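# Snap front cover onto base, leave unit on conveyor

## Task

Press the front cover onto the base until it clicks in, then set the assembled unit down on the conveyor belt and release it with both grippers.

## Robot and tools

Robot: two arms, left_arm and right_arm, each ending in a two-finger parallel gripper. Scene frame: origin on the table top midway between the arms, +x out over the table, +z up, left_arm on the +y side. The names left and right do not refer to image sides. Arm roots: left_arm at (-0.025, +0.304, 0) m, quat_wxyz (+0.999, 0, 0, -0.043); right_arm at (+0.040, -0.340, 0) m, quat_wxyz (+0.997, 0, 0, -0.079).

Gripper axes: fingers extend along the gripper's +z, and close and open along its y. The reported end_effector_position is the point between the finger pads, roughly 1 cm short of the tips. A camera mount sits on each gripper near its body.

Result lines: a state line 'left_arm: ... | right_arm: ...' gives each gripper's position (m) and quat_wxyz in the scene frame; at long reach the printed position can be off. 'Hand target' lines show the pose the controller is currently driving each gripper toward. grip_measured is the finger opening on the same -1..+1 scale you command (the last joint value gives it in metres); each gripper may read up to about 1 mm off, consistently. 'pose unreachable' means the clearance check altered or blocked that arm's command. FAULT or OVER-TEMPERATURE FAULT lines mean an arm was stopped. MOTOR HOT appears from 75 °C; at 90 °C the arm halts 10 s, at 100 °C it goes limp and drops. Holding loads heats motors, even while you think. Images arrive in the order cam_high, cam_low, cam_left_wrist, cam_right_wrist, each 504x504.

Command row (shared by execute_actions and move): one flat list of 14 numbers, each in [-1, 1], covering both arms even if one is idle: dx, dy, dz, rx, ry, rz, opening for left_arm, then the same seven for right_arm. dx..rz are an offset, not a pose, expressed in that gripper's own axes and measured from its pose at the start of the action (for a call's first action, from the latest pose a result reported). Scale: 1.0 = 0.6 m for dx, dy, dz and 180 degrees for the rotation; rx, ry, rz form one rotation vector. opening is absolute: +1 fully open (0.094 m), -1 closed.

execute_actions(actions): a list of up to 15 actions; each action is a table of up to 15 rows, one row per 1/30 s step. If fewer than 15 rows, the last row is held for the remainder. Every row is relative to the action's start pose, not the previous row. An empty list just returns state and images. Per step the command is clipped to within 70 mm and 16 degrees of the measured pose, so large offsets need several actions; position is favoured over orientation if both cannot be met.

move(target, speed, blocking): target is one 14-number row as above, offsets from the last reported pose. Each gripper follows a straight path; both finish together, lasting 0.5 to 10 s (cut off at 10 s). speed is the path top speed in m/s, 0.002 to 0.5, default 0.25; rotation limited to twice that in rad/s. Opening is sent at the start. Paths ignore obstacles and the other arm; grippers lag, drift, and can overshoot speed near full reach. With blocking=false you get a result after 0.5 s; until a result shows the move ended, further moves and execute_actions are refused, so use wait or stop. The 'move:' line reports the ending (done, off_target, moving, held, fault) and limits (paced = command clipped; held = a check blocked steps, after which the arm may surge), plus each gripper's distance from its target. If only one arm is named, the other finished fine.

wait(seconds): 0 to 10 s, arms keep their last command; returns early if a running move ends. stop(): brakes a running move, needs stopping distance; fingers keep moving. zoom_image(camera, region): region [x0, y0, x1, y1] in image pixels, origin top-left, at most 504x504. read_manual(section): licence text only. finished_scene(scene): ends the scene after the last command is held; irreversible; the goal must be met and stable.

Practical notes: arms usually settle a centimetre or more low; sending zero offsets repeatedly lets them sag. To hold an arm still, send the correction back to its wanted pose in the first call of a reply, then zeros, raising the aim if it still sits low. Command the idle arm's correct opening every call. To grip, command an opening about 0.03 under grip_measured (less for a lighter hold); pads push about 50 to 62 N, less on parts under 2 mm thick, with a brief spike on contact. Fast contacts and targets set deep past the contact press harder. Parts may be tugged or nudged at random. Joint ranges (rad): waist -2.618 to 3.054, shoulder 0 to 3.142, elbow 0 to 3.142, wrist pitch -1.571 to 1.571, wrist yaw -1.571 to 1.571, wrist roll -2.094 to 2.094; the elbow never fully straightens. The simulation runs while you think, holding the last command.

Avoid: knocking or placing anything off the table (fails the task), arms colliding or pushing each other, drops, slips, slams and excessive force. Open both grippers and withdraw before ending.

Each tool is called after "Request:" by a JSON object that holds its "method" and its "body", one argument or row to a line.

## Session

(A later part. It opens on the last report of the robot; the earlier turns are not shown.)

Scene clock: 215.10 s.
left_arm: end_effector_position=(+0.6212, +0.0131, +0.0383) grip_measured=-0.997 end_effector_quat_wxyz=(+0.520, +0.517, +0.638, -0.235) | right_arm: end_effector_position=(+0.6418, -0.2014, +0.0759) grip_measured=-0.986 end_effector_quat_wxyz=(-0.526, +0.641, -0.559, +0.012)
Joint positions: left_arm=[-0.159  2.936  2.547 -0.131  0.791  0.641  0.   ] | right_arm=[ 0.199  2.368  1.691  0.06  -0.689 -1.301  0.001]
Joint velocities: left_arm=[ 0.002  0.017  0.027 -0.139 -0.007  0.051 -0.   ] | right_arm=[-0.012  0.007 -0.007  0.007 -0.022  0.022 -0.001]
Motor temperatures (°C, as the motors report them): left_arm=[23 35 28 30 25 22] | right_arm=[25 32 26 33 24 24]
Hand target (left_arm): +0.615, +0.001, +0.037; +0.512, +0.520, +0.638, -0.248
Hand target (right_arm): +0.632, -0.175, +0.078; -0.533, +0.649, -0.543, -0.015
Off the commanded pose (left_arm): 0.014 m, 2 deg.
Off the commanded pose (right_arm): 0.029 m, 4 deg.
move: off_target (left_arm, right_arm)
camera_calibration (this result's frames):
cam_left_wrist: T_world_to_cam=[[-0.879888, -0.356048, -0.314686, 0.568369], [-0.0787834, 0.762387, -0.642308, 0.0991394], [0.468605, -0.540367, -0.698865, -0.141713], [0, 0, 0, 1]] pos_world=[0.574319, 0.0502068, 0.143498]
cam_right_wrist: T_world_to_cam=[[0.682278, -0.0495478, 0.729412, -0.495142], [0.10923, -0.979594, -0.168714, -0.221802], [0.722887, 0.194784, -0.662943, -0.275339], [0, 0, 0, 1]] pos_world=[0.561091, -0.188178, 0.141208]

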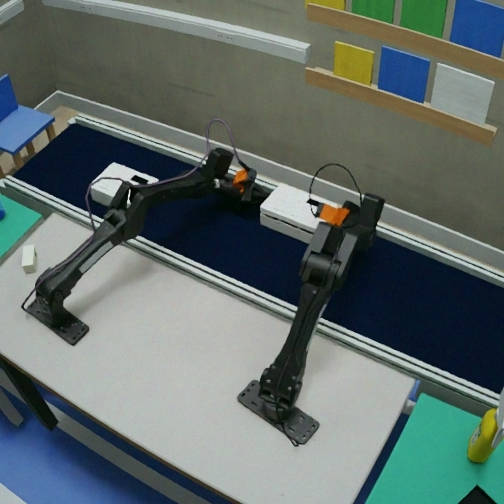

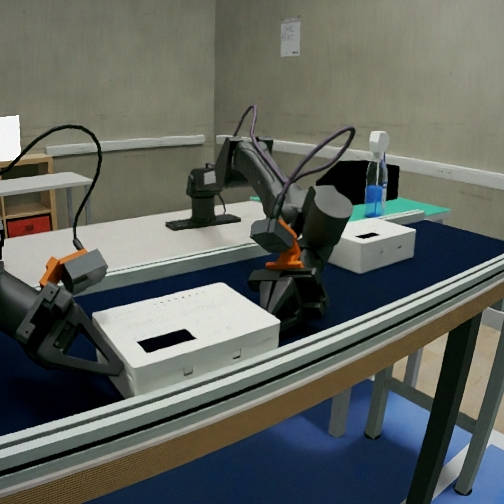

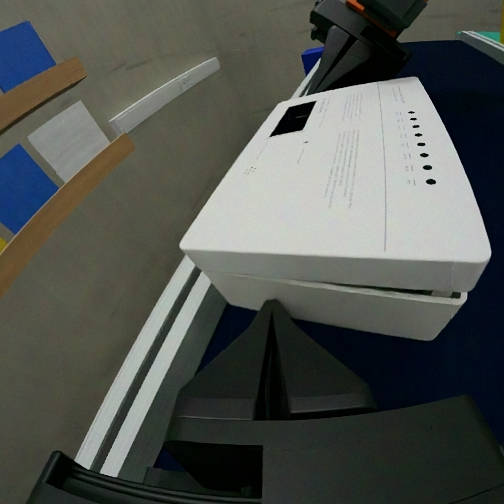

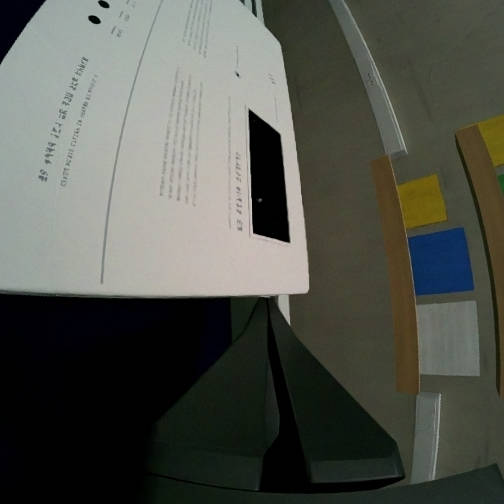

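Request:
{"method": "move", "body": {
  "target": [-0.01,0,-0.03,0,0,0,-1, -0.058,-0.007,-0.138,-0.071,0.238,-0.035,-0.66],
  "speed": 0.25
}}

Scene clock: 217.83 s.
left_arm: end_effector_position=(+0.6135, +0.0210, +0.0417) grip_measured=-0.997 end_effector_quat_wxyz=(+0.514, +0.515, +0.645, -0.234) | right_arm: end_effector_position=(+0.5797, -0.2367, +0.1259) grip_measured=-0.662 end_effector_quat_wxyz=(-0.205, +0.682, -0.671, +0.206)
Joint positions: left_arm=[-0.151  2.846  2.394 -0.086  0.788  0.648  0.   ] | right_arm=[ 0.386  2.14   1.868 -0.722  0.122 -1.397  0.016]
Joint velocities: left_arm=[-0.027 -0.002  0.012 -0.022 -0.007 -0.037  0.001] | right_arm=[-0.022 -0.027  0.007  0.022 -0.007 -0.022  0.   ]
Motor temperatures (°C, as the motors report them): left_arm=[23 35 28 31 25 22] | right_arm=[25 33 26 33 24 24]
Hand target (left_arm): +0.613, +0.025, +0.050; +0.520, +0.517, +0.638, -0.235
Hand target (right_arm): +0.581, -0.233, +0.137; -0.211, +0.678, -0.672, +0.210
Off the commanded pose (left_arm): 0.009 m, 1 deg.
Off the commanded pose (right_arm): 0.011 m, 1 deg.
move: off_target (right_arm)
camera_calibration (this result's frames):
cam_left_wrist: T_world_to_cam=[[-0.88101, -0.360069, -0.306874, 0.565956], [-0.092703, 0.767463, -0.634355, 0.102802], [0.463926, -0.530425, -0.709522, -0.128286], [0, 0, 0, 1]] pos_world=[0.567658, 0.0568408, 0.147869]
cam_right_wrist: T_world_to_cam=[[0.851287, 0.141512, 0.505257, -0.515544], [-0.155786, -0.851356, 0.500923, -0.141557], [0.50104, -0.505141, -0.702703, -0.222517], [0, 0, 0, 1]] pos_world=[0.528313, -0.159963, 0.175028]

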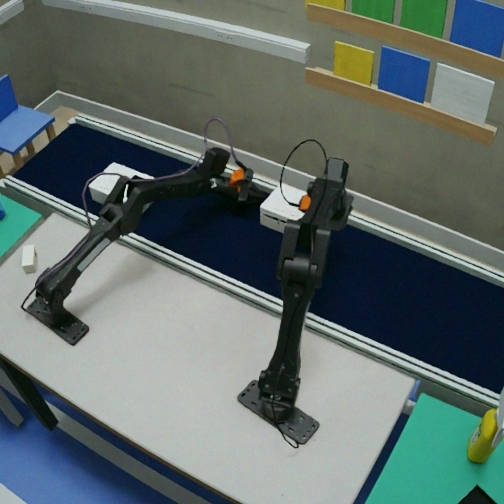

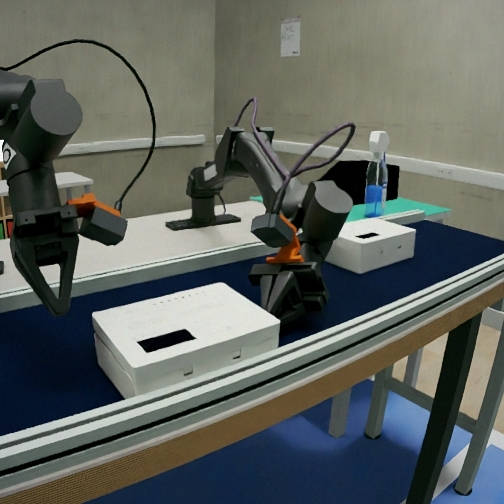

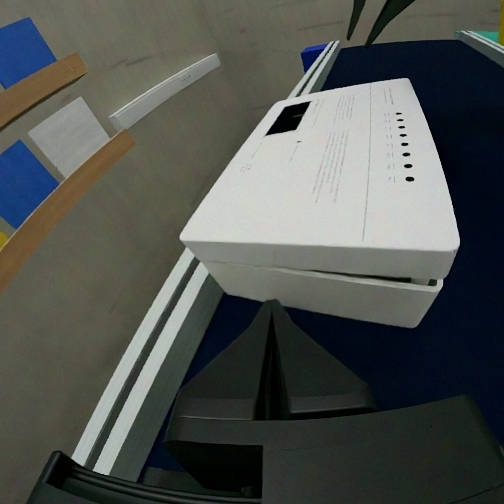

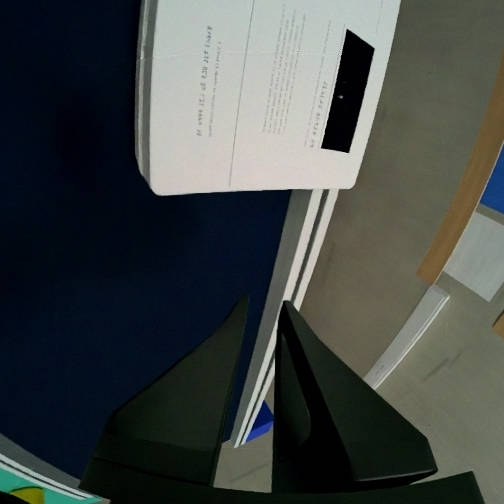

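Request:
{"method": "move", "body": {
  "target": [-0.01,0,0,0,0,0,-1, -0.237,0.081,-0.04,0,0,0,-0.66],
  "speed": 0.2
}}

Scene clock: 219.33 s.
left_arm: end_effector_position=(+0.6135, +0.0210, +0.0417) grip_measured=-0.997 end_effector_quat_wxyz=(+0.514, +0.515, +0.645, -0.234) | right_arm: end_effector_position=(+0.5189, -0.0927, +0.1133) grip_measured=-0.662 end_effector_quat_wxyz=(-0.203, +0.692, -0.663, +0.200)
Joint positions: left_arm=[-0.151  2.846  2.394 -0.086  0.788  0.648  0.   ] | right_arm=[ 0.726  2.163  1.868 -0.766  0.283 -1.12   0.016]
Joint velocities: left_arm=[ 0.002 -0.007  0.002  0.037  0.007  0.051 -0.001] | right_arm=[-0.007  0.002  0.012 -0.051 -0.051  0.051 -0.   ]
Motor temperatures (°C, as the motors report them): left_arm=[23 36 28 31 25 22] | right_arm=[25 33 27 33 24 24]
Hand target (left_arm): +0.613, +0.018, +0.047; +0.514, +0.515, +0.645, -0.234
Hand target (right_arm): +0.524, -0.094, +0.121; -0.207, +0.682, -0.671, +0.204
Off the commanded pose (left_arm): 0.006 m, 0 deg.
Off the commanded pose (right_arm): 0.007 m, 2 deg.
move: done
camera_calibration (this result's frames):
cam_left_wrist: T_world_to_cam=[[-0.88101, -0.360069, -0.306874, 0.565956], [-0.092703, 0.767463, -0.634355, 0.102802], [0.463926, -0.530425, -0.709522, -0.128286], [0, 0, 0, 1]] pos_world=[0.567658, 0.0568408, 0.147869]
cam_right_wrist: T_world_to_cam=[[0.853067, 0.163286, 0.495595, -0.47566], [-0.128832, -0.854465, 0.503282, -0.0365857], [0.505647, -0.493181, -0.707879, -0.128861], [0, 0, 0, 1]] pos_world=[0.466214, -0.0171447, 0.162929]

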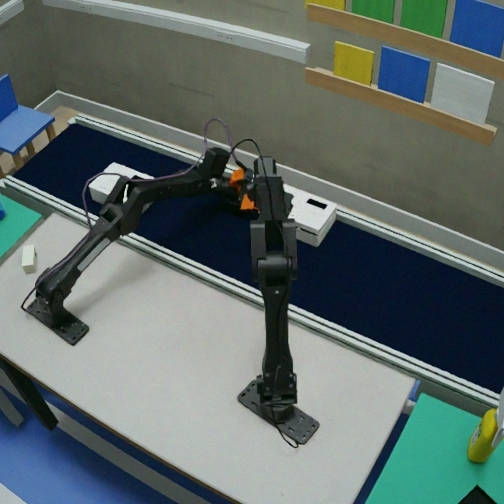

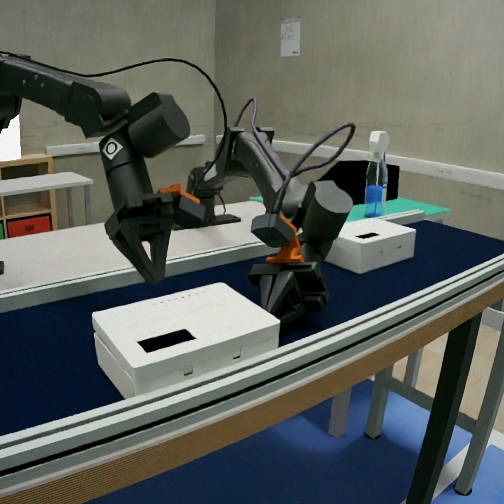

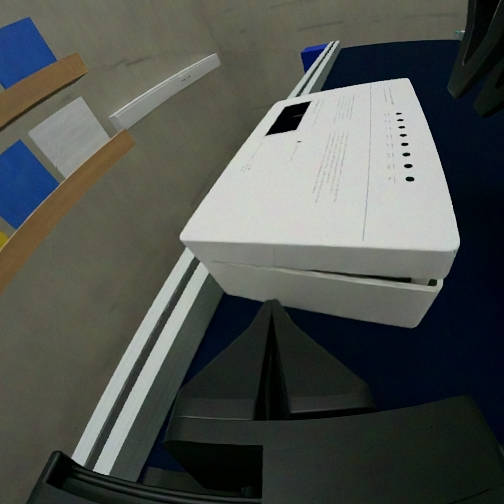

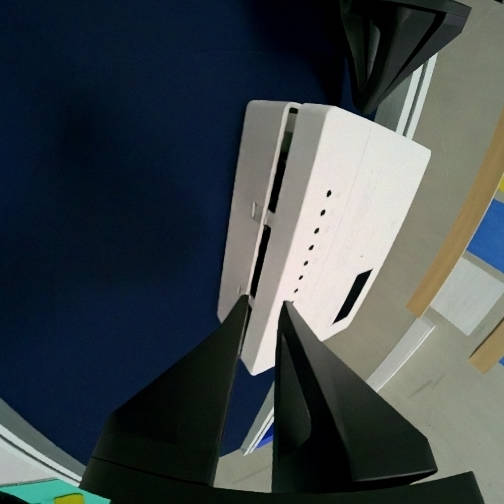

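Request:
{"method": "move", "body": {
  "target": [-0.01,0,0,0,0,0,-1, 0.01,-0.02,0.09,0,0,0,-0.66],
  "speed": 0.05
}}

Scene clock: 220.97 s.
left_arm: end_effector_position=(+0.6135, +0.0210, +0.0417) grip_measured=-0.997 end_effector_quat_wxyz=(+0.514, +0.515, +0.645, -0.234) | right_arm: end_effector_position=(+0.5390, -0.0990, +0.0598) grip_measured=-0.662 end_effector_quat_wxyz=(-0.172, +0.703, -0.664, +0.190)
Joint positions: left_arm=[-0.151  2.846  2.394 -0.086  0.788  0.648  0.   ] | right_arm=[ 0.691  2.306  1.92  -0.733  0.262 -1.157  0.016]
Joint velocities: left_arm=[ 0.012 -0.007 -0.007 -0.037  0.022 -0.066  0.001] | right_arm=[ 0.017 -0.007 -0.012  0.022 -0.081 -0.022  0.   ]
Motor temperatures (°C, as the motors report them): left_arm=[23 36 28 31 25 22] | right_arm=[25 33 27 33 24 24]
Hand target (left_arm): +0.613, +0.018, +0.047; +0.514, +0.515, +0.645, -0.234
Hand target (right_arm): +0.557, -0.098, +0.075; -0.203, +0.692, -0.663, +0.200
Off the commanded pose (left_arm): 0.006 m, 0 deg.
Off the commanded pose (right_arm): 0.025 m, 4 deg.
move: off_target (right_arm)
camera_calibration (this result's frames):
cam_left_wrist: T_world_to_cam=[[-0.88101, -0.360069, -0.306874, 0.565956], [-0.092703, 0.767463, -0.634355, 0.102802], [0.463926, -0.530425, -0.709522, -0.128286], [0, 0, 0, 1]] pos_world=[0.567658, 0.0568408, 0.147869]
cam_right_wrist: T_world_to_cam=[[0.879644, 0.184141, 0.438542, -0.474071], [-0.0931727, -0.837441, 0.538526, -0.0321842], [0.466418, -0.514572, -0.719493, -0.160297], [0, 0, 0, 1]] pos_world=[0.48878, -0.0221406, 0.109899]

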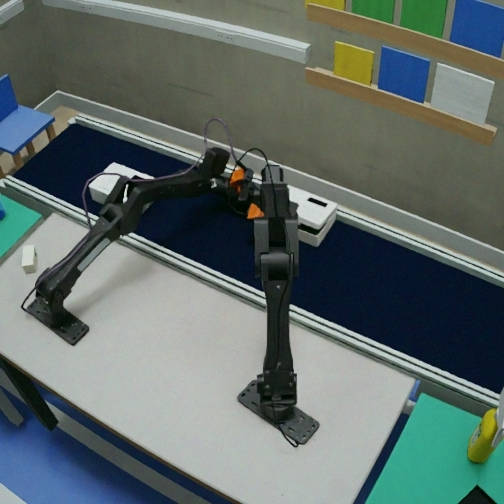

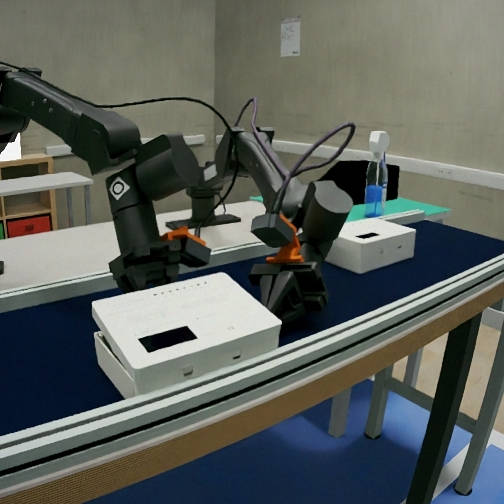

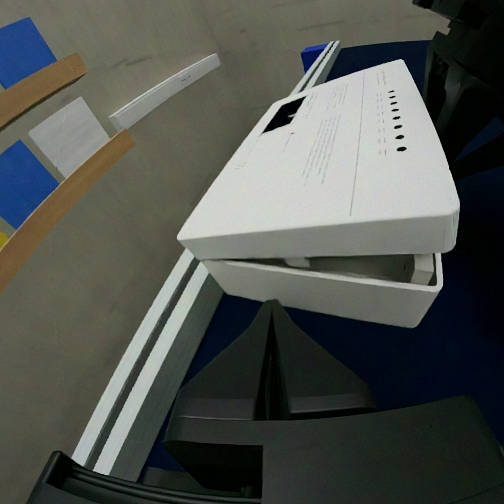

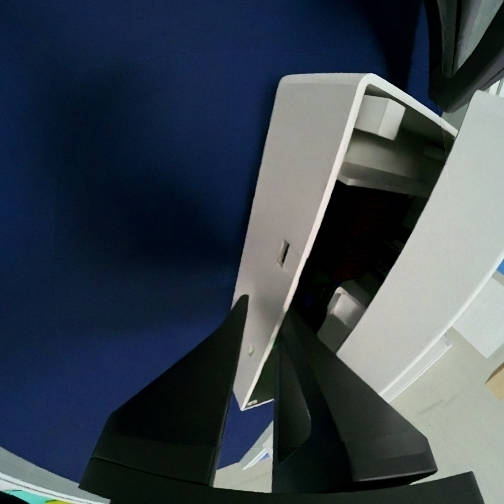

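Request:
{"method": "zoom_image", "body": {
  "camera": "cam_left_wrist",
  "region": [250, 200, 470, 330]
}}

Request:
{"method": "zoom_image", "body": {
  "camera": "cam_right_wrist",
  "region": [260, 60, 504, 360]
}}

Region (250, 200, 470, 330) of cam_left_wrist's 504x504 image, scaled by 2.291, with more detail than that image has; it fills the top 298 rows of this view, and the rest is white.

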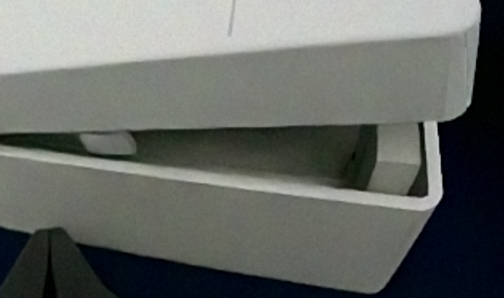

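Region (260, 60, 504, 360) of cam_right_wrist's 504x504 image, scaled by 1.680, with more detail than that image has; it fills the left 410 columns of this view, and the rest is white.

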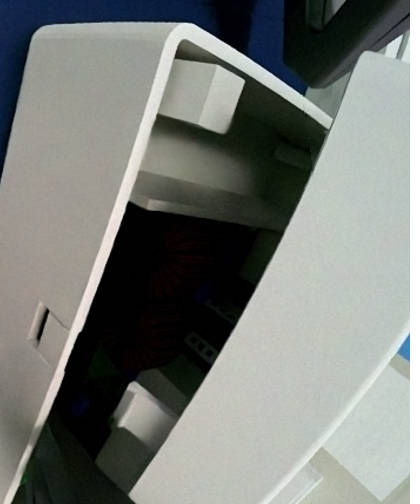

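Request:
{"method": "move", "body": {
  "target": [-0.01,0,0,0,0,0,-1, 0,0.0,-0.1,0,0,0,-0.66],
  "speed": 0.04
}}

Request:
{"method": "zoom_image", "body": {
  "camera": "cam_left_wrist",
  "region": [170, 200, 470, 330]
}}

Request:
{"method": "zoom_image", "body": {
  "camera": "cam_low",
  "region": [60, 280, 290, 410]
}}

Scene clock: 223.17 s.
left_arm: end_effector_position=(+0.6135, +0.0210, +0.0417) grip_measured=-0.997 end_effector_quat_wxyz=(+0.514, +0.515, +0.645, -0.234) | right_arm: end_effector_position=(+0.5165, -0.1004, +0.1060) grip_measured=-0.662 end_effector_quat_wxyz=(-0.174, +0.704, -0.662, +0.188)
Joint positions: left_arm=[-0.151  2.846  2.394 -0.086  0.788  0.648  0.   ] | right_arm=[ 0.712  2.195  1.92  -0.846  0.267 -1.141  0.016]
Joint velocities: left_arm=[-0.007 -0.017 -0.012  0.037 -0.037 -0.022  0.   ] | right_arm=[-0.017 -0.007 -0.007 -0.037  0.037 -0.007 -0.001]
Motor temperatures (°C, as the motors report them): left_arm=[23 36 28 31 25 22] | right_arm=[25 33 27 33 24 24]
Hand target (left_arm): +0.613, +0.018, +0.047; +0.514, +0.515, +0.645, -0.234
Hand target (right_arm): +0.510, -0.099, +0.112; -0.172, +0.703, -0.663, +0.190
Off the commanded pose (left_arm): 0.006 m, 0 deg.
Off the commanded pose (right_arm): 0.009 m, 0 deg.
move: done
camera_calibration (this result's frames):
cam_left_wrist: T_world_to_cam=[[-0.88101, -0.360069, -0.306874, 0.565956], [-0.092703, 0.767463, -0.634355, 0.102802], [0.463926, -0.530425, -0.709522, -0.128286], [0, 0, 0, 1]] pos_world=[0.567658, 0.0568408, 0.147869]
cam_right_wrist: T_world_to_cam=[[0.878676, 0.187251, 0.439165, -0.473506], [-0.0891329, -0.839358, 0.536221, -0.0622983], [0.469024, -0.510309, -0.720834, -0.117986], [0, 0, 0, 1]] pos_world=[0.465844, -0.0238354, 0.156305]

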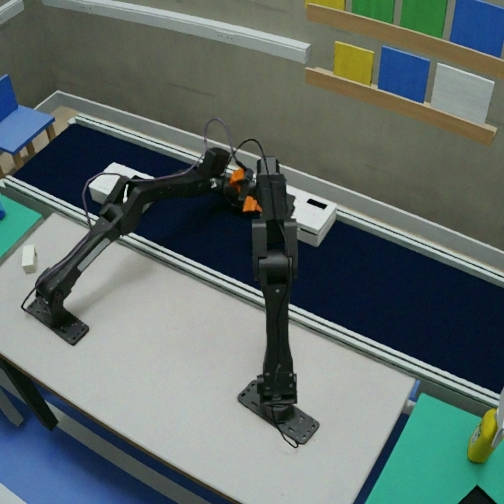

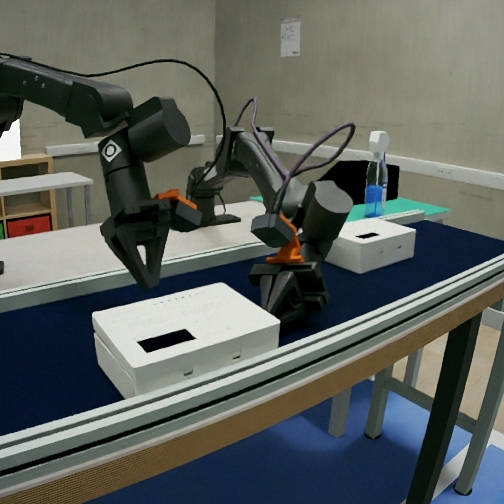

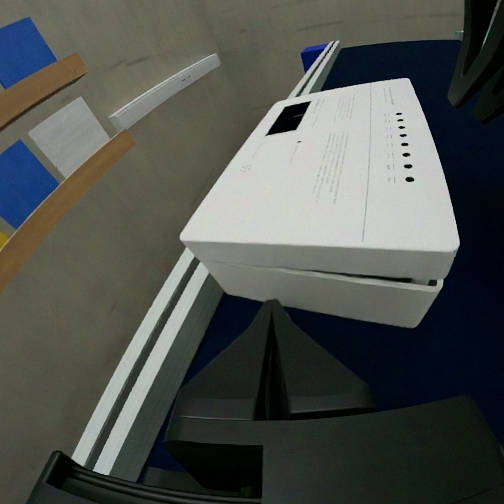

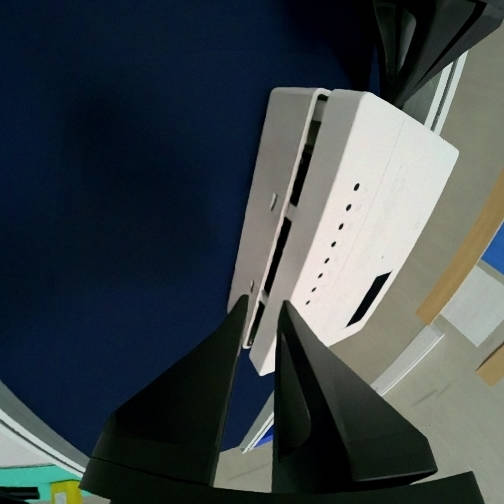

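Region (170, 200, 470, 330) of cam_left_wrist's 504x504 image, scaled by 1.680, with more detail than that image has; it fills the top 218 rows of this view, and the rest is white.

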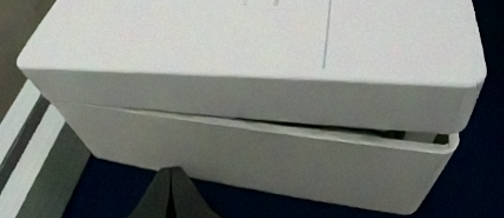

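Region (60, 280, 290, 410) of cam_low's 504x504 image, scaled by 2.191, with more detail than that image has; it fills the top 285 rows of this view, and the rest is white.

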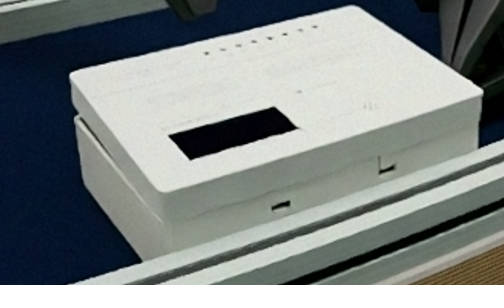

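Request:
{"method": "move", "body": {
  "target": [-0.01,0,0,0,0,0,-1, 0,-0.08,0.0,0,0,0,-1],
  "speed": 0.06
}}

Request:
{"method": "move", "body": {
  "target": [-0.01,0,0,0,0,0,-1, 0,0.07,0.11,0,0,0,-1],
  "speed": 0.04
}}

Scene clock: 224.80 s.
left_arm: end_effector_position=(+0.6135, +0.0210, +0.0417) grip_measured=-0.997 end_effector_quat_wxyz=(+0.514, +0.515, +0.645, -0.234) | right_arm: end_effector_position=(+0.5550, -0.0960, +0.1267) grip_measured=-0.986 end_effector_quat_wxyz=(-0.172, +0.704, -0.661, +0.194)
Joint positions: left_arm=[-0.151  2.846  2.394 -0.086  0.788  0.648  0.   ] | right_arm=[ 0.682  2.389  2.328 -1.051  0.266 -1.173  0.001]
Joint velocities: left_arm=[-0.002  0.007  0.007  0.066 -0.022  0.051 -0.001] | right_arm=[ 0.007 -0.012 -0.007 -0.051  0.037 -0.022 -0.001]
Motor temperatures (°C, as the motors report them): left_arm=[23 36 28 31 25 22] | right_arm=[25 33 27 33 24 24]
Hand target (left_arm): +0.613, +0.018, +0.047; +0.514, +0.515, +0.645, -0.234
Hand target (right_arm): +0.558, -0.098, +0.129; -0.174, +0.704, -0.662, +0.189
Off the commanded pose (left_arm): 0.006 m, 0 deg.
Off the commanded pose (right_arm): 0.005 m, 1 deg.
move: done
camera_calibration (this result's frames):
cam_left_wrist: T_world_to_cam=[[-0.88101, -0.360069, -0.306874, 0.565956], [-0.092703, 0.767463, -0.634355, 0.102802], [0.463926, -0.530425, -0.709522, -0.128286], [0, 0, 0, 1]] pos_world=[0.567658, 0.0568408, 0.147869]
cam_right_wrist: T_world_to_cam=[[0.875841, 0.190506, 0.443407, -0.515866], [-0.0941242, -0.833713, 0.544117, -0.0639154], [0.473331, -0.518295, -0.712269, -0.123179], [0, 0, 0, 1]] pos_world=[0.504105, -0.0188548, 0.175779]

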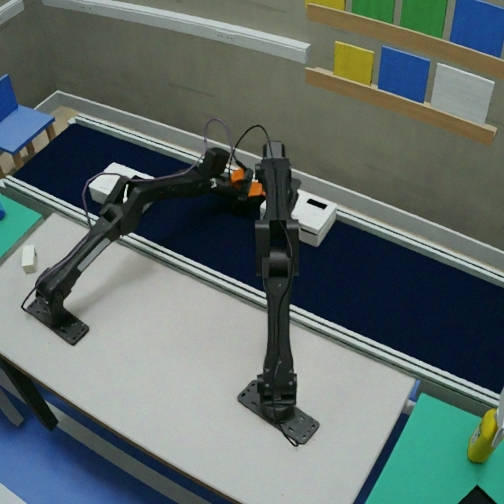

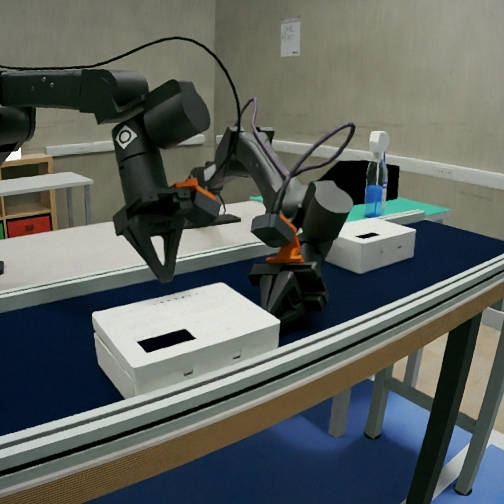

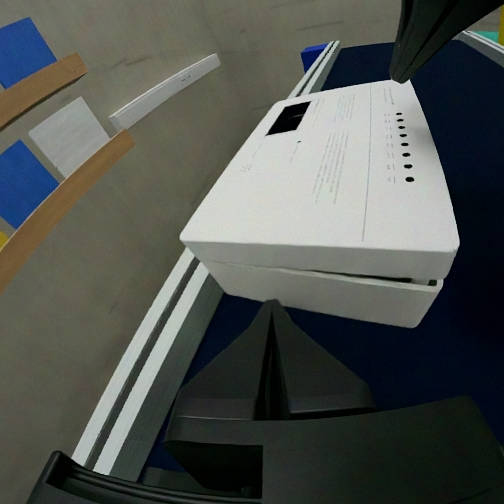

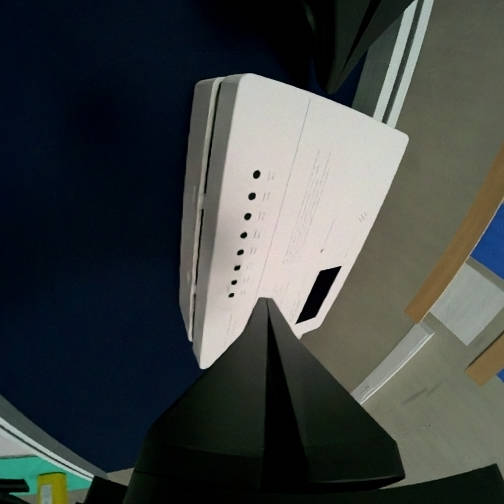

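Scene clock: 227.07 s.
left_arm: end_effector_position=(+0.6135, +0.0210, +0.0417) grip_measured=-0.997 end_effector_quat_wxyz=(+0.514, +0.515, +0.645, -0.234) | right_arm: end_effector_position=(+0.5757, -0.0892, +0.0975) grip_measured=-0.987 end_effector_quat_wxyz=(-0.235, +0.680, -0.657, +0.226)
Joint positions: left_arm=[-0.151  2.846  2.394 -0.086  0.788  0.648  0.   ] | right_arm=[ 0.682  2.325  2.023 -0.664  0.293 -1.173  0.001]
Joint velocities: left_arm=[-0.002  0.002  0.002 -0.037 -0.022 -0.051  0.001] | right_arm=[ 0.017 -0.007 -0.017 -0.037 -0.007 -0.037  0.   ]
Motor temperatures (°C, as the motors report them): left_arm=[23 36 28 31 25 22] | right_arm=[25 33 27 33 24 24]
Hand target (left_arm): +0.613, +0.018, +0.047; +0.514, +0.515, +0.645, -0.234
Hand target (right_arm): +0.552, -0.099, +0.051; -0.173, +0.703, -0.662, +0.194
Off the commanded pose (left_arm): 0.006 m, 0 deg.
Off the commanded pose (right_arm): 0.055 m, 9 deg.
move: off_target (right_arm)
camera_calibration (this result's frames):
cam_left_wrist: T_world_to_cam=[[-0.88101, -0.360069, -0.306874, 0.565956], [-0.092703, 0.767463, -0.634355, 0.102802], [0.463926, -0.530425, -0.709522, -0.128286], [0, 0, 0, 1]] pos_world=[0.567658, 0.0568408, 0.147869]
cam_right_wrist: T_world_to_cam=[[0.807969, 0.152055, 0.569267, -0.499025], [-0.176626, -0.8592, 0.480186, 0.0109703], [0.562129, -0.488522, -0.667351, -0.203172], [0, 0, 0, 1]] pos_world=[0.519343, -0.0139492, 0.143224]

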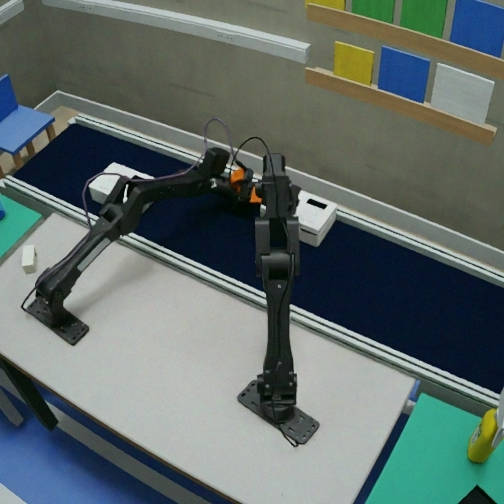

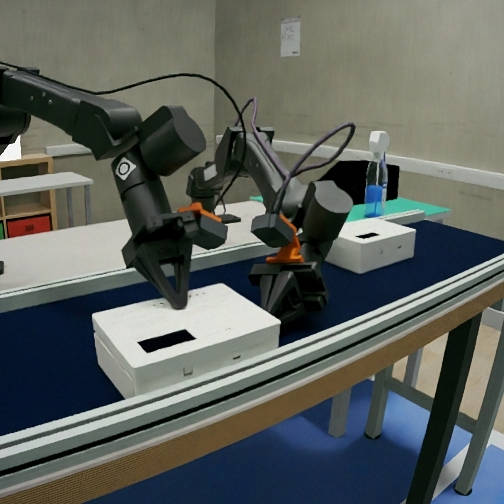

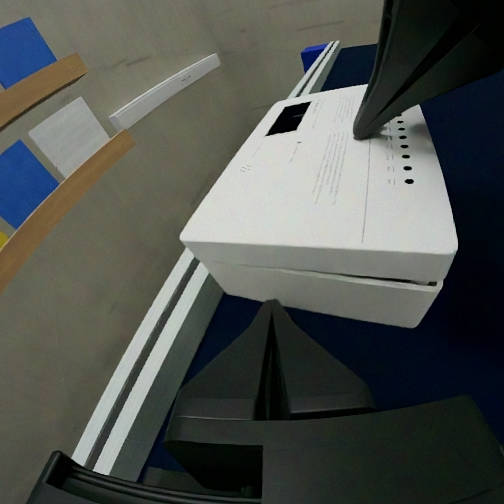

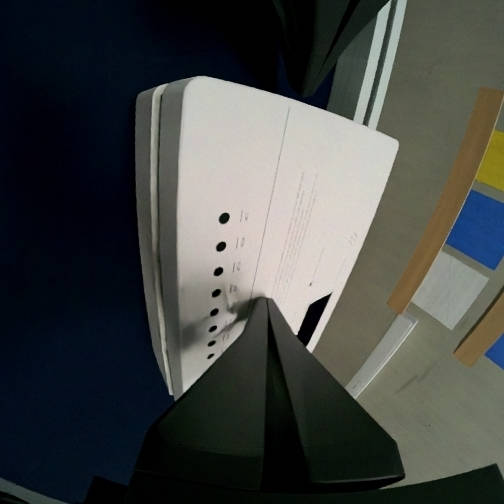

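Request:
{"method": "move", "body": {
  "target": [-0.01,0,-0.03,0,0,0,-1, 0.015,0.055,-0.09,-0.05,0,0,-0.66],
  "speed": 0.1
}}

Scene clock: 228.93 s.
left_arm: end_effector_position=(+0.6059, +0.0290, +0.0466) grip_measured=-0.997 end_effector_quat_wxyz=(+0.509, +0.514, +0.650, -0.233) | right_arm: end_effector_position=(+0.5285, -0.1041, +0.1205) grip_measured=-0.662 end_effector_quat_wxyz=(-0.186, +0.693, -0.671, +0.186)
Joint positions: left_arm=[-0.142  2.775  2.282 -0.065  0.788  0.656  0.   ] | right_arm=[ 0.689  2.212  1.998 -0.882  0.252 -1.134  0.016]
Joint velocities: left_arm=[ 0.007  0.007 -0.012 -0.037  0.022 -0.007  0.001] | right_arm=[ 0.002 -0.012  0.022 -0.037 -0.022  0.066 -0.001]
Motor temperatures (°C, as the motors report them): left_arm=[23 37 28 31 25 22] | right_arm=[25 33 27 32 24 24]
Hand target (left_arm): +0.606, +0.033, +0.054; +0.514, +0.515, +0.645, -0.234
Hand target (right_arm): +0.517, -0.100, +0.120; -0.181, +0.697, -0.672, +0.174
Off the commanded pose (left_arm): 0.008 m, 1 deg.
Off the commanded pose (right_arm): 0.012 m, 2 deg.
move: off_target (right_arm)
camera_calibration (this result's frames):
cam_left_wrist: T_world_to_cam=[[-0.882448, -0.363055, -0.299125, 0.564178], [-0.104788, 0.771619, -0.627395, 0.105945], [0.45859, -0.522299, -0.718957, -0.113648], [0, 0, 0, 1]] pos_world=[0.561077, 0.0637208, 0.153521]
cam_right_wrist: T_world_to_cam=[[0.876182, 0.155839, 0.456092, -0.49376], [-0.114703, -0.85168, 0.511356, -0.0569029], [0.468133, -0.500356, -0.728351, -0.112719], [0, 0, 0, 1]] pos_world=[0.478863, -0.0279157, 0.172199]

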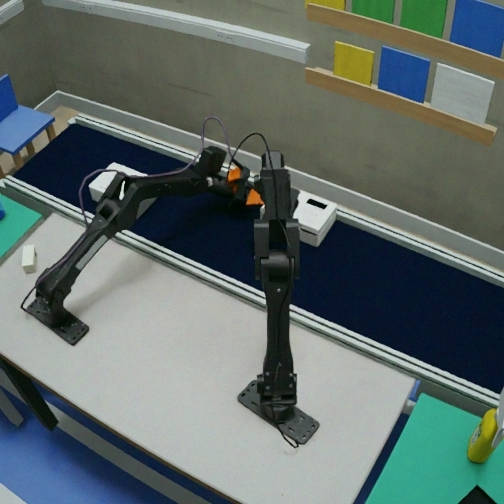

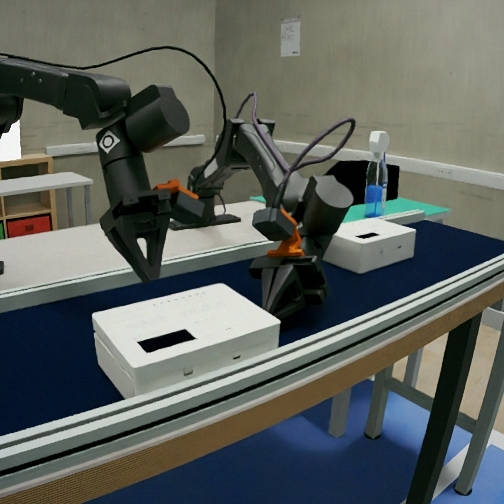

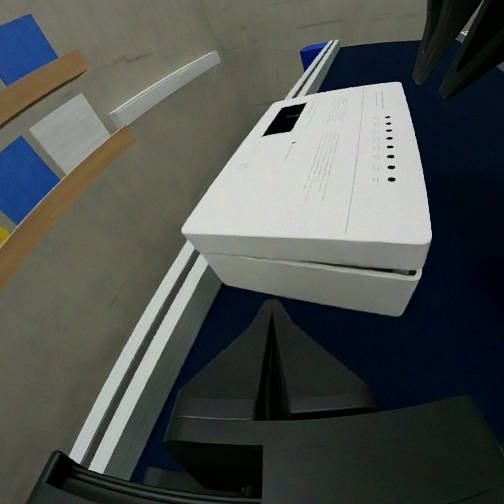

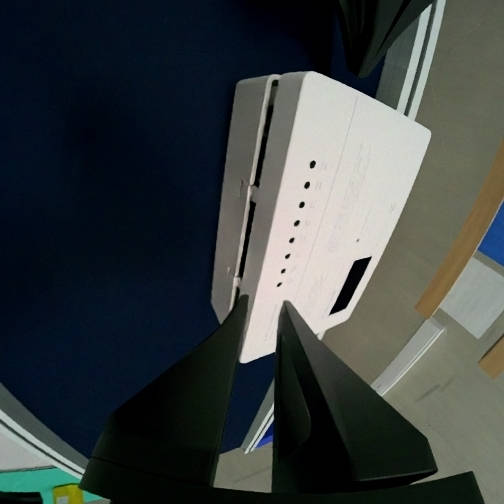

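Request:
{"method": "move", "body": {
  "target": [-0.01,0,0,0,0,0,-1, -0.01,-0.005,0.05,0,0,0,-0.66],
  "speed": 0.04
}}

Request:
{"method": "move", "body": {
  "target": [-0.01,0,0,0,0,0,-1, 0,0.05,0.10,0,0,0,-0.66],
  "speed": 0.04
}}

Scene clock: 230.27 s.
left_arm: end_effector_position=(+0.6059, +0.0290, +0.0467) grip_measured=-0.997 end_effector_quat_wxyz=(+0.509, +0.514, +0.650, -0.233) | right_arm: end_effector_position=(+0.5387, -0.0984, +0.0954) grip_measured=-0.662 end_effector_quat_wxyz=(-0.180, +0.695, -0.671, +0.185)
Joint positions: left_arm=[-0.142  2.775  2.282 -0.064  0.788  0.656  0.   ] | right_arm=[ 0.689  2.282  2.018 -0.846  0.253 -1.134  0.016]
Joint velocities: left_arm=[ 0.007 -0.002 -0.007  0.007  0.022  0.007 -0.   ] | right_arm=[ 0.002  0.002  0.017  0.007 -0.007 -0.037  0.   ]
Motor temperatures (°C, as the motors report them): left_arm=[23 37 28 31 25 22] | right_arm=[25 33 27 32 24 24]
Hand target (left_arm): +0.606, +0.026, +0.052; +0.509, +0.514, +0.650, -0.233
Hand target (right_arm): +0.546, -0.098, +0.096; -0.186, +0.693, -0.671, +0.186
Off the commanded pose (left_arm): 0.006 m, 0 deg.
Off the commanded pose (right_arm): 0.008 m, 1 deg.
move: done
camera_calibration (this result's frames):
cam_left_wrist: T_world_to_cam=[[-0.882337, -0.363081, -0.299422, 0.564175], [-0.104555, 0.771565, -0.6275, 0.10586], [0.458857, -0.522361, -0.718742, -0.113795], [0, 0, 0, 1]] pos_world=[0.561076, 0.0637211, 0.153565]
cam_right_wrist: T_world_to_cam=[[0.880781, 0.158568, 0.446186, -0.493363], [-0.109985, -0.847989, 0.518476, -0.0409092], [0.460574, -0.505738, -0.729452, -0.12922], [0, 0, 0, 1]] pos_world=[0.489561, -0.0218103, 0.147083]

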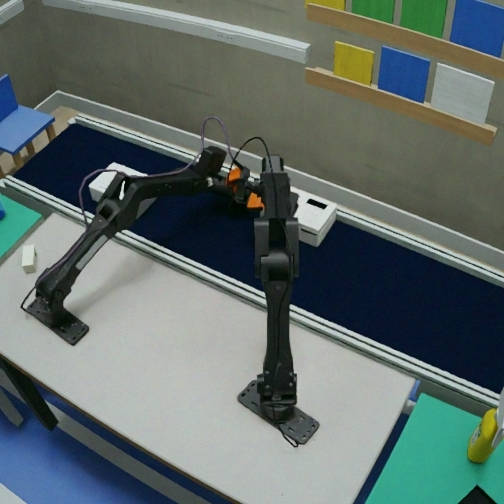

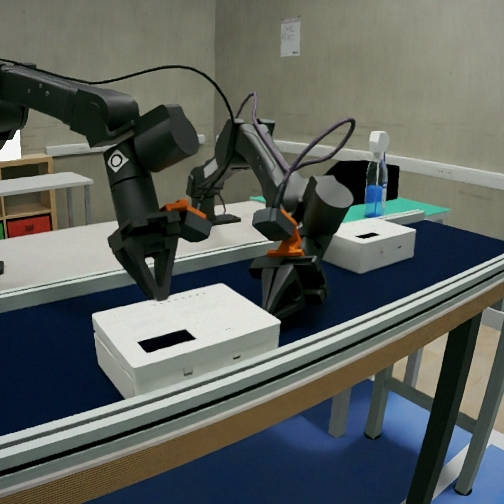

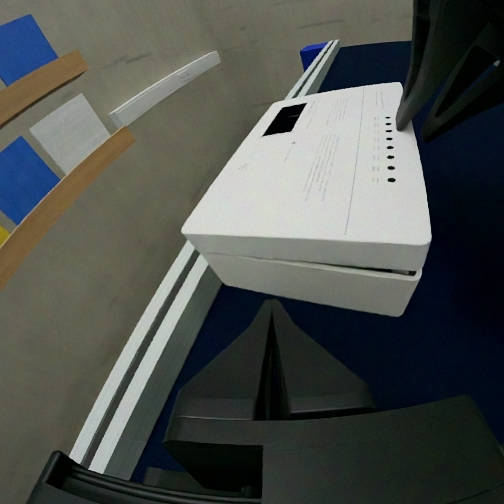

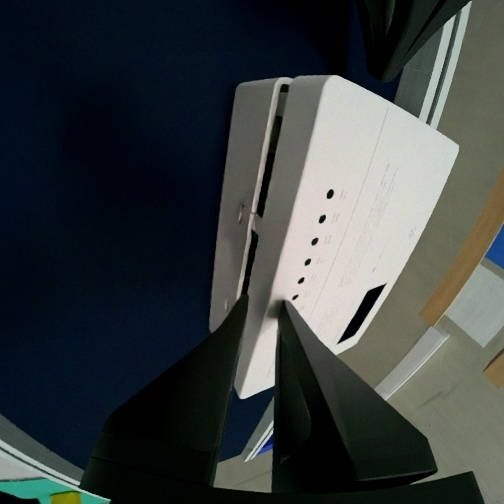

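Scene clock: 232.17 s.
left_arm: end_effector_position=(+0.6059, +0.0290, +0.0467) grip_measured=-0.997 end_effector_quat_wxyz=(+0.509, +0.514, +0.650, -0.233) | right_arm: end_effector_position=(+0.5428, -0.0967, +0.0836) grip_measured=-0.660 end_effector_quat_wxyz=(-0.209, +0.685, -0.668, +0.201)
Joint positions: left_arm=[-0.142  2.775  2.282 -0.064  0.788  0.656  0.   ] | right_arm=[ 0.693  2.245  1.876 -0.674  0.271 -1.134  0.016]
Joint velocities: left_arm=[-0.007  0.002 -0.002 -0.022  0.007 -0.007 -0.   ] | right_arm=[-0.002 -0.007 -0.012  0.037  0.066  0.037  0.   ]
Motor temperatures (°C, as the motors report them): left_arm=[23 37 28 31 25 22] | right_arm=[25 33 27 32 24 24]
Hand target (left_arm): +0.606, +0.026, +0.052; +0.510, +0.514, +0.650, -0.233
Hand target (right_arm): +0.538, -0.101, +0.031; -0.179, +0.694, -0.672, +0.184
Off the commanded pose (left_arm): 0.006 m, 0 deg.
Off the commanded pose (right_arm): 0.055 m, 4 deg.
move: off_target (right_arm)
camera_calibration (this result's frames):
cam_left_wrist: T_world_to_cam=[[-0.882337, -0.363081, -0.299422, 0.564175], [-0.104555, 0.771565, -0.6275, 0.10586], [0.458857, -0.522361, -0.718742, -0.113795], [0, 0, 0, 1]] pos_world=[0.561076, 0.0637211, 0.153565]
cam_right_wrist: T_world_to_cam=[[0.850451, 0.145278, 0.505595, -0.481791], [-0.146412, -0.857766, 0.492749, -0.0119014], [0.505268, -0.493084, -0.708218, -0.163791], [0, 0, 0, 1]] pos_world=[0.490756, -0.0209774, 0.133456]

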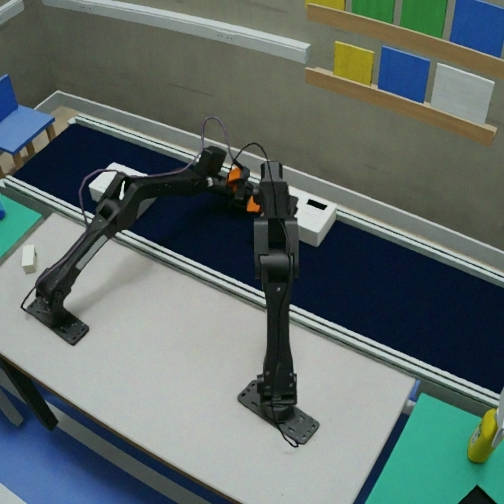

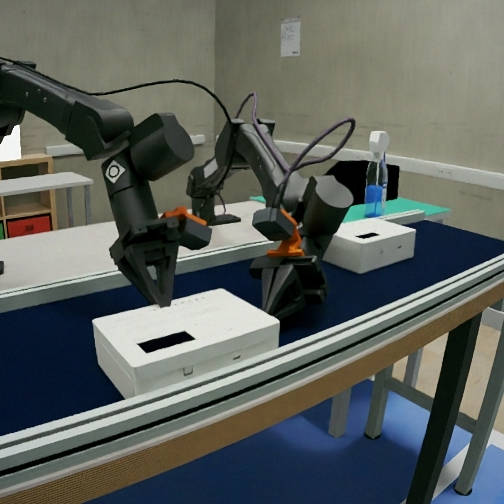

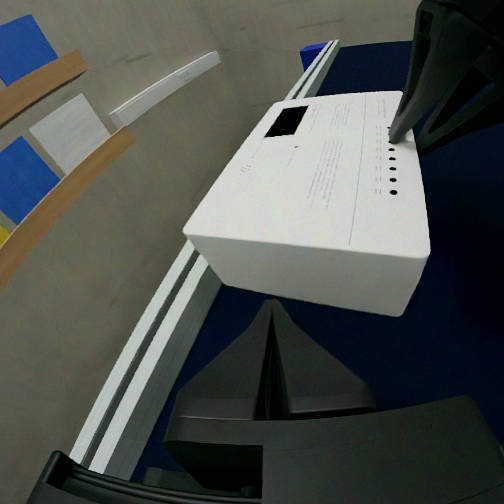

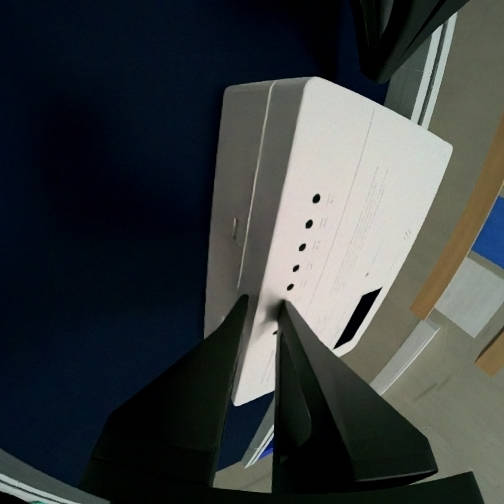

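Snapped down. Retreat and check.

Request:
{"method": "move", "body": {
  "target": [-0.03,0,-0.08,0,0,0,-1, 0,0,-0.1,0,0,0,-0.66],
  "speed": 0.15
}}

Request:
{"method": "zoom_image", "body": {
  "camera": "cam_low",
  "region": [60, 280, 290, 410]
}}

Request:
{"method": "zoom_image", "body": {
  "camera": "cam_right_wrist",
  "region": [150, 60, 400, 360]
}}

Scene clock: 233.40 s.
left_arm: end_effector_position=(+0.5892, +0.0607, +0.0804) grip_measured=-0.997 end_effector_quat_wxyz=(+0.510, +0.510, +0.655, -0.225) | right_arm: end_effector_position=(+0.5182, -0.0968, +0.1399) grip_measured=-0.660 end_effector_quat_wxyz=(-0.222, +0.684, -0.665, +0.203)
Joint positions: left_arm=[-0.097  2.587  2.06  -0.051  0.806  0.687  0.   ] | right_arm=[ 0.719  2.112  1.876 -0.784  0.279 -1.118  0.016]
Joint velocities: left_arm=[-0.012 -0.012 -0.002 -0.022 -0.007 -0.022 -0.001] | right_arm=[-0.012  0.012 -0.002  0.037 -0.066 -0.007 -0.   ]
Motor temperatures (°C, as the motors report them): left_arm=[23 37 28 31 25 22] | right_arm=[25 33 26 32 24 24]
Hand target (left_arm): +0.585, +0.060, +0.081; +0.509, +0.514, +0.650, -0.233
Hand target (right_arm): +0.510, -0.098, +0.134; -0.209, +0.685, -0.668, +0.201
Off the commanded pose (left_arm): 0.005 m, 1 deg.
Off the commanded pose (right_arm): 0.011 m, 2 deg.
move: off_target (right_arm)
camera_calibration (this result's frames):
cam_left_wrist: T_world_to_cam=[[-0.874694, -0.37688, -0.30475, 0.567843], [-0.117377, 0.774771, -0.621251, 0.107695], [0.470248, -0.507634, -0.721924, -0.0726732], [0, 0, 0, 1]] pos_world=[0.543504, 0.0936779, 0.187492]
cam_right_wrist: T_world_to_cam=[[0.837821, 0.144962, 0.526348, -0.485727], [-0.149701, -0.86615, 0.476837, -0.0402015], [0.525019, -0.478299, -0.703978, -0.120849], [0, 0, 0, 1]] pos_world=[0.464382, -0.0222103, 0.189756]

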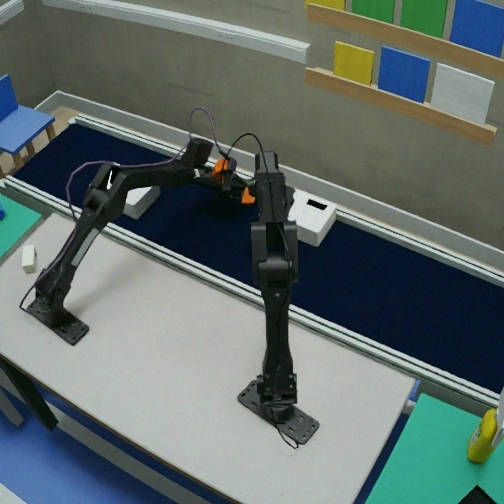

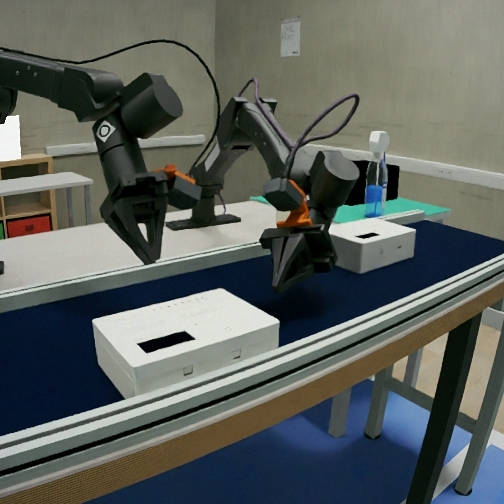

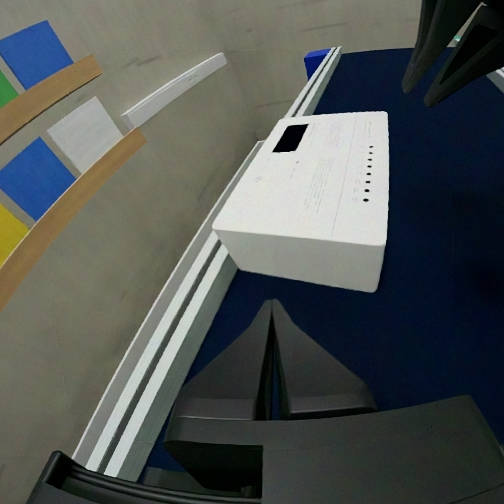

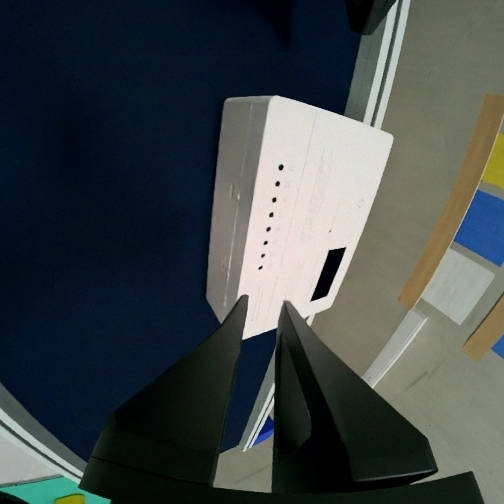

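Region (60, 280, 290, 410) of cam_low's 504x504 image, scaled by 2.191, with more detail than that image has; it fills the top 285 rows of this view, and the rest is white.

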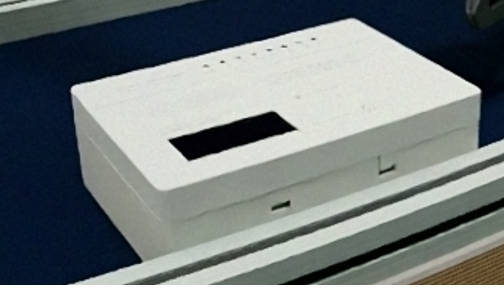

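Region (150, 60, 400, 360) of cam_right_wrist's 504x504 image, scaled by 1.680, with more detail than that image has.

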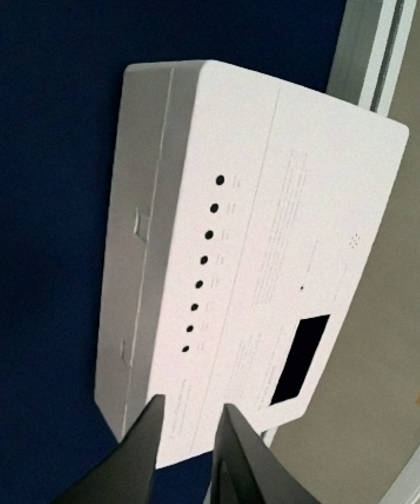

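Request:
{"method": "finished_scene", "body": {
  "scene": 1
}}

The scene is finished: the task was done.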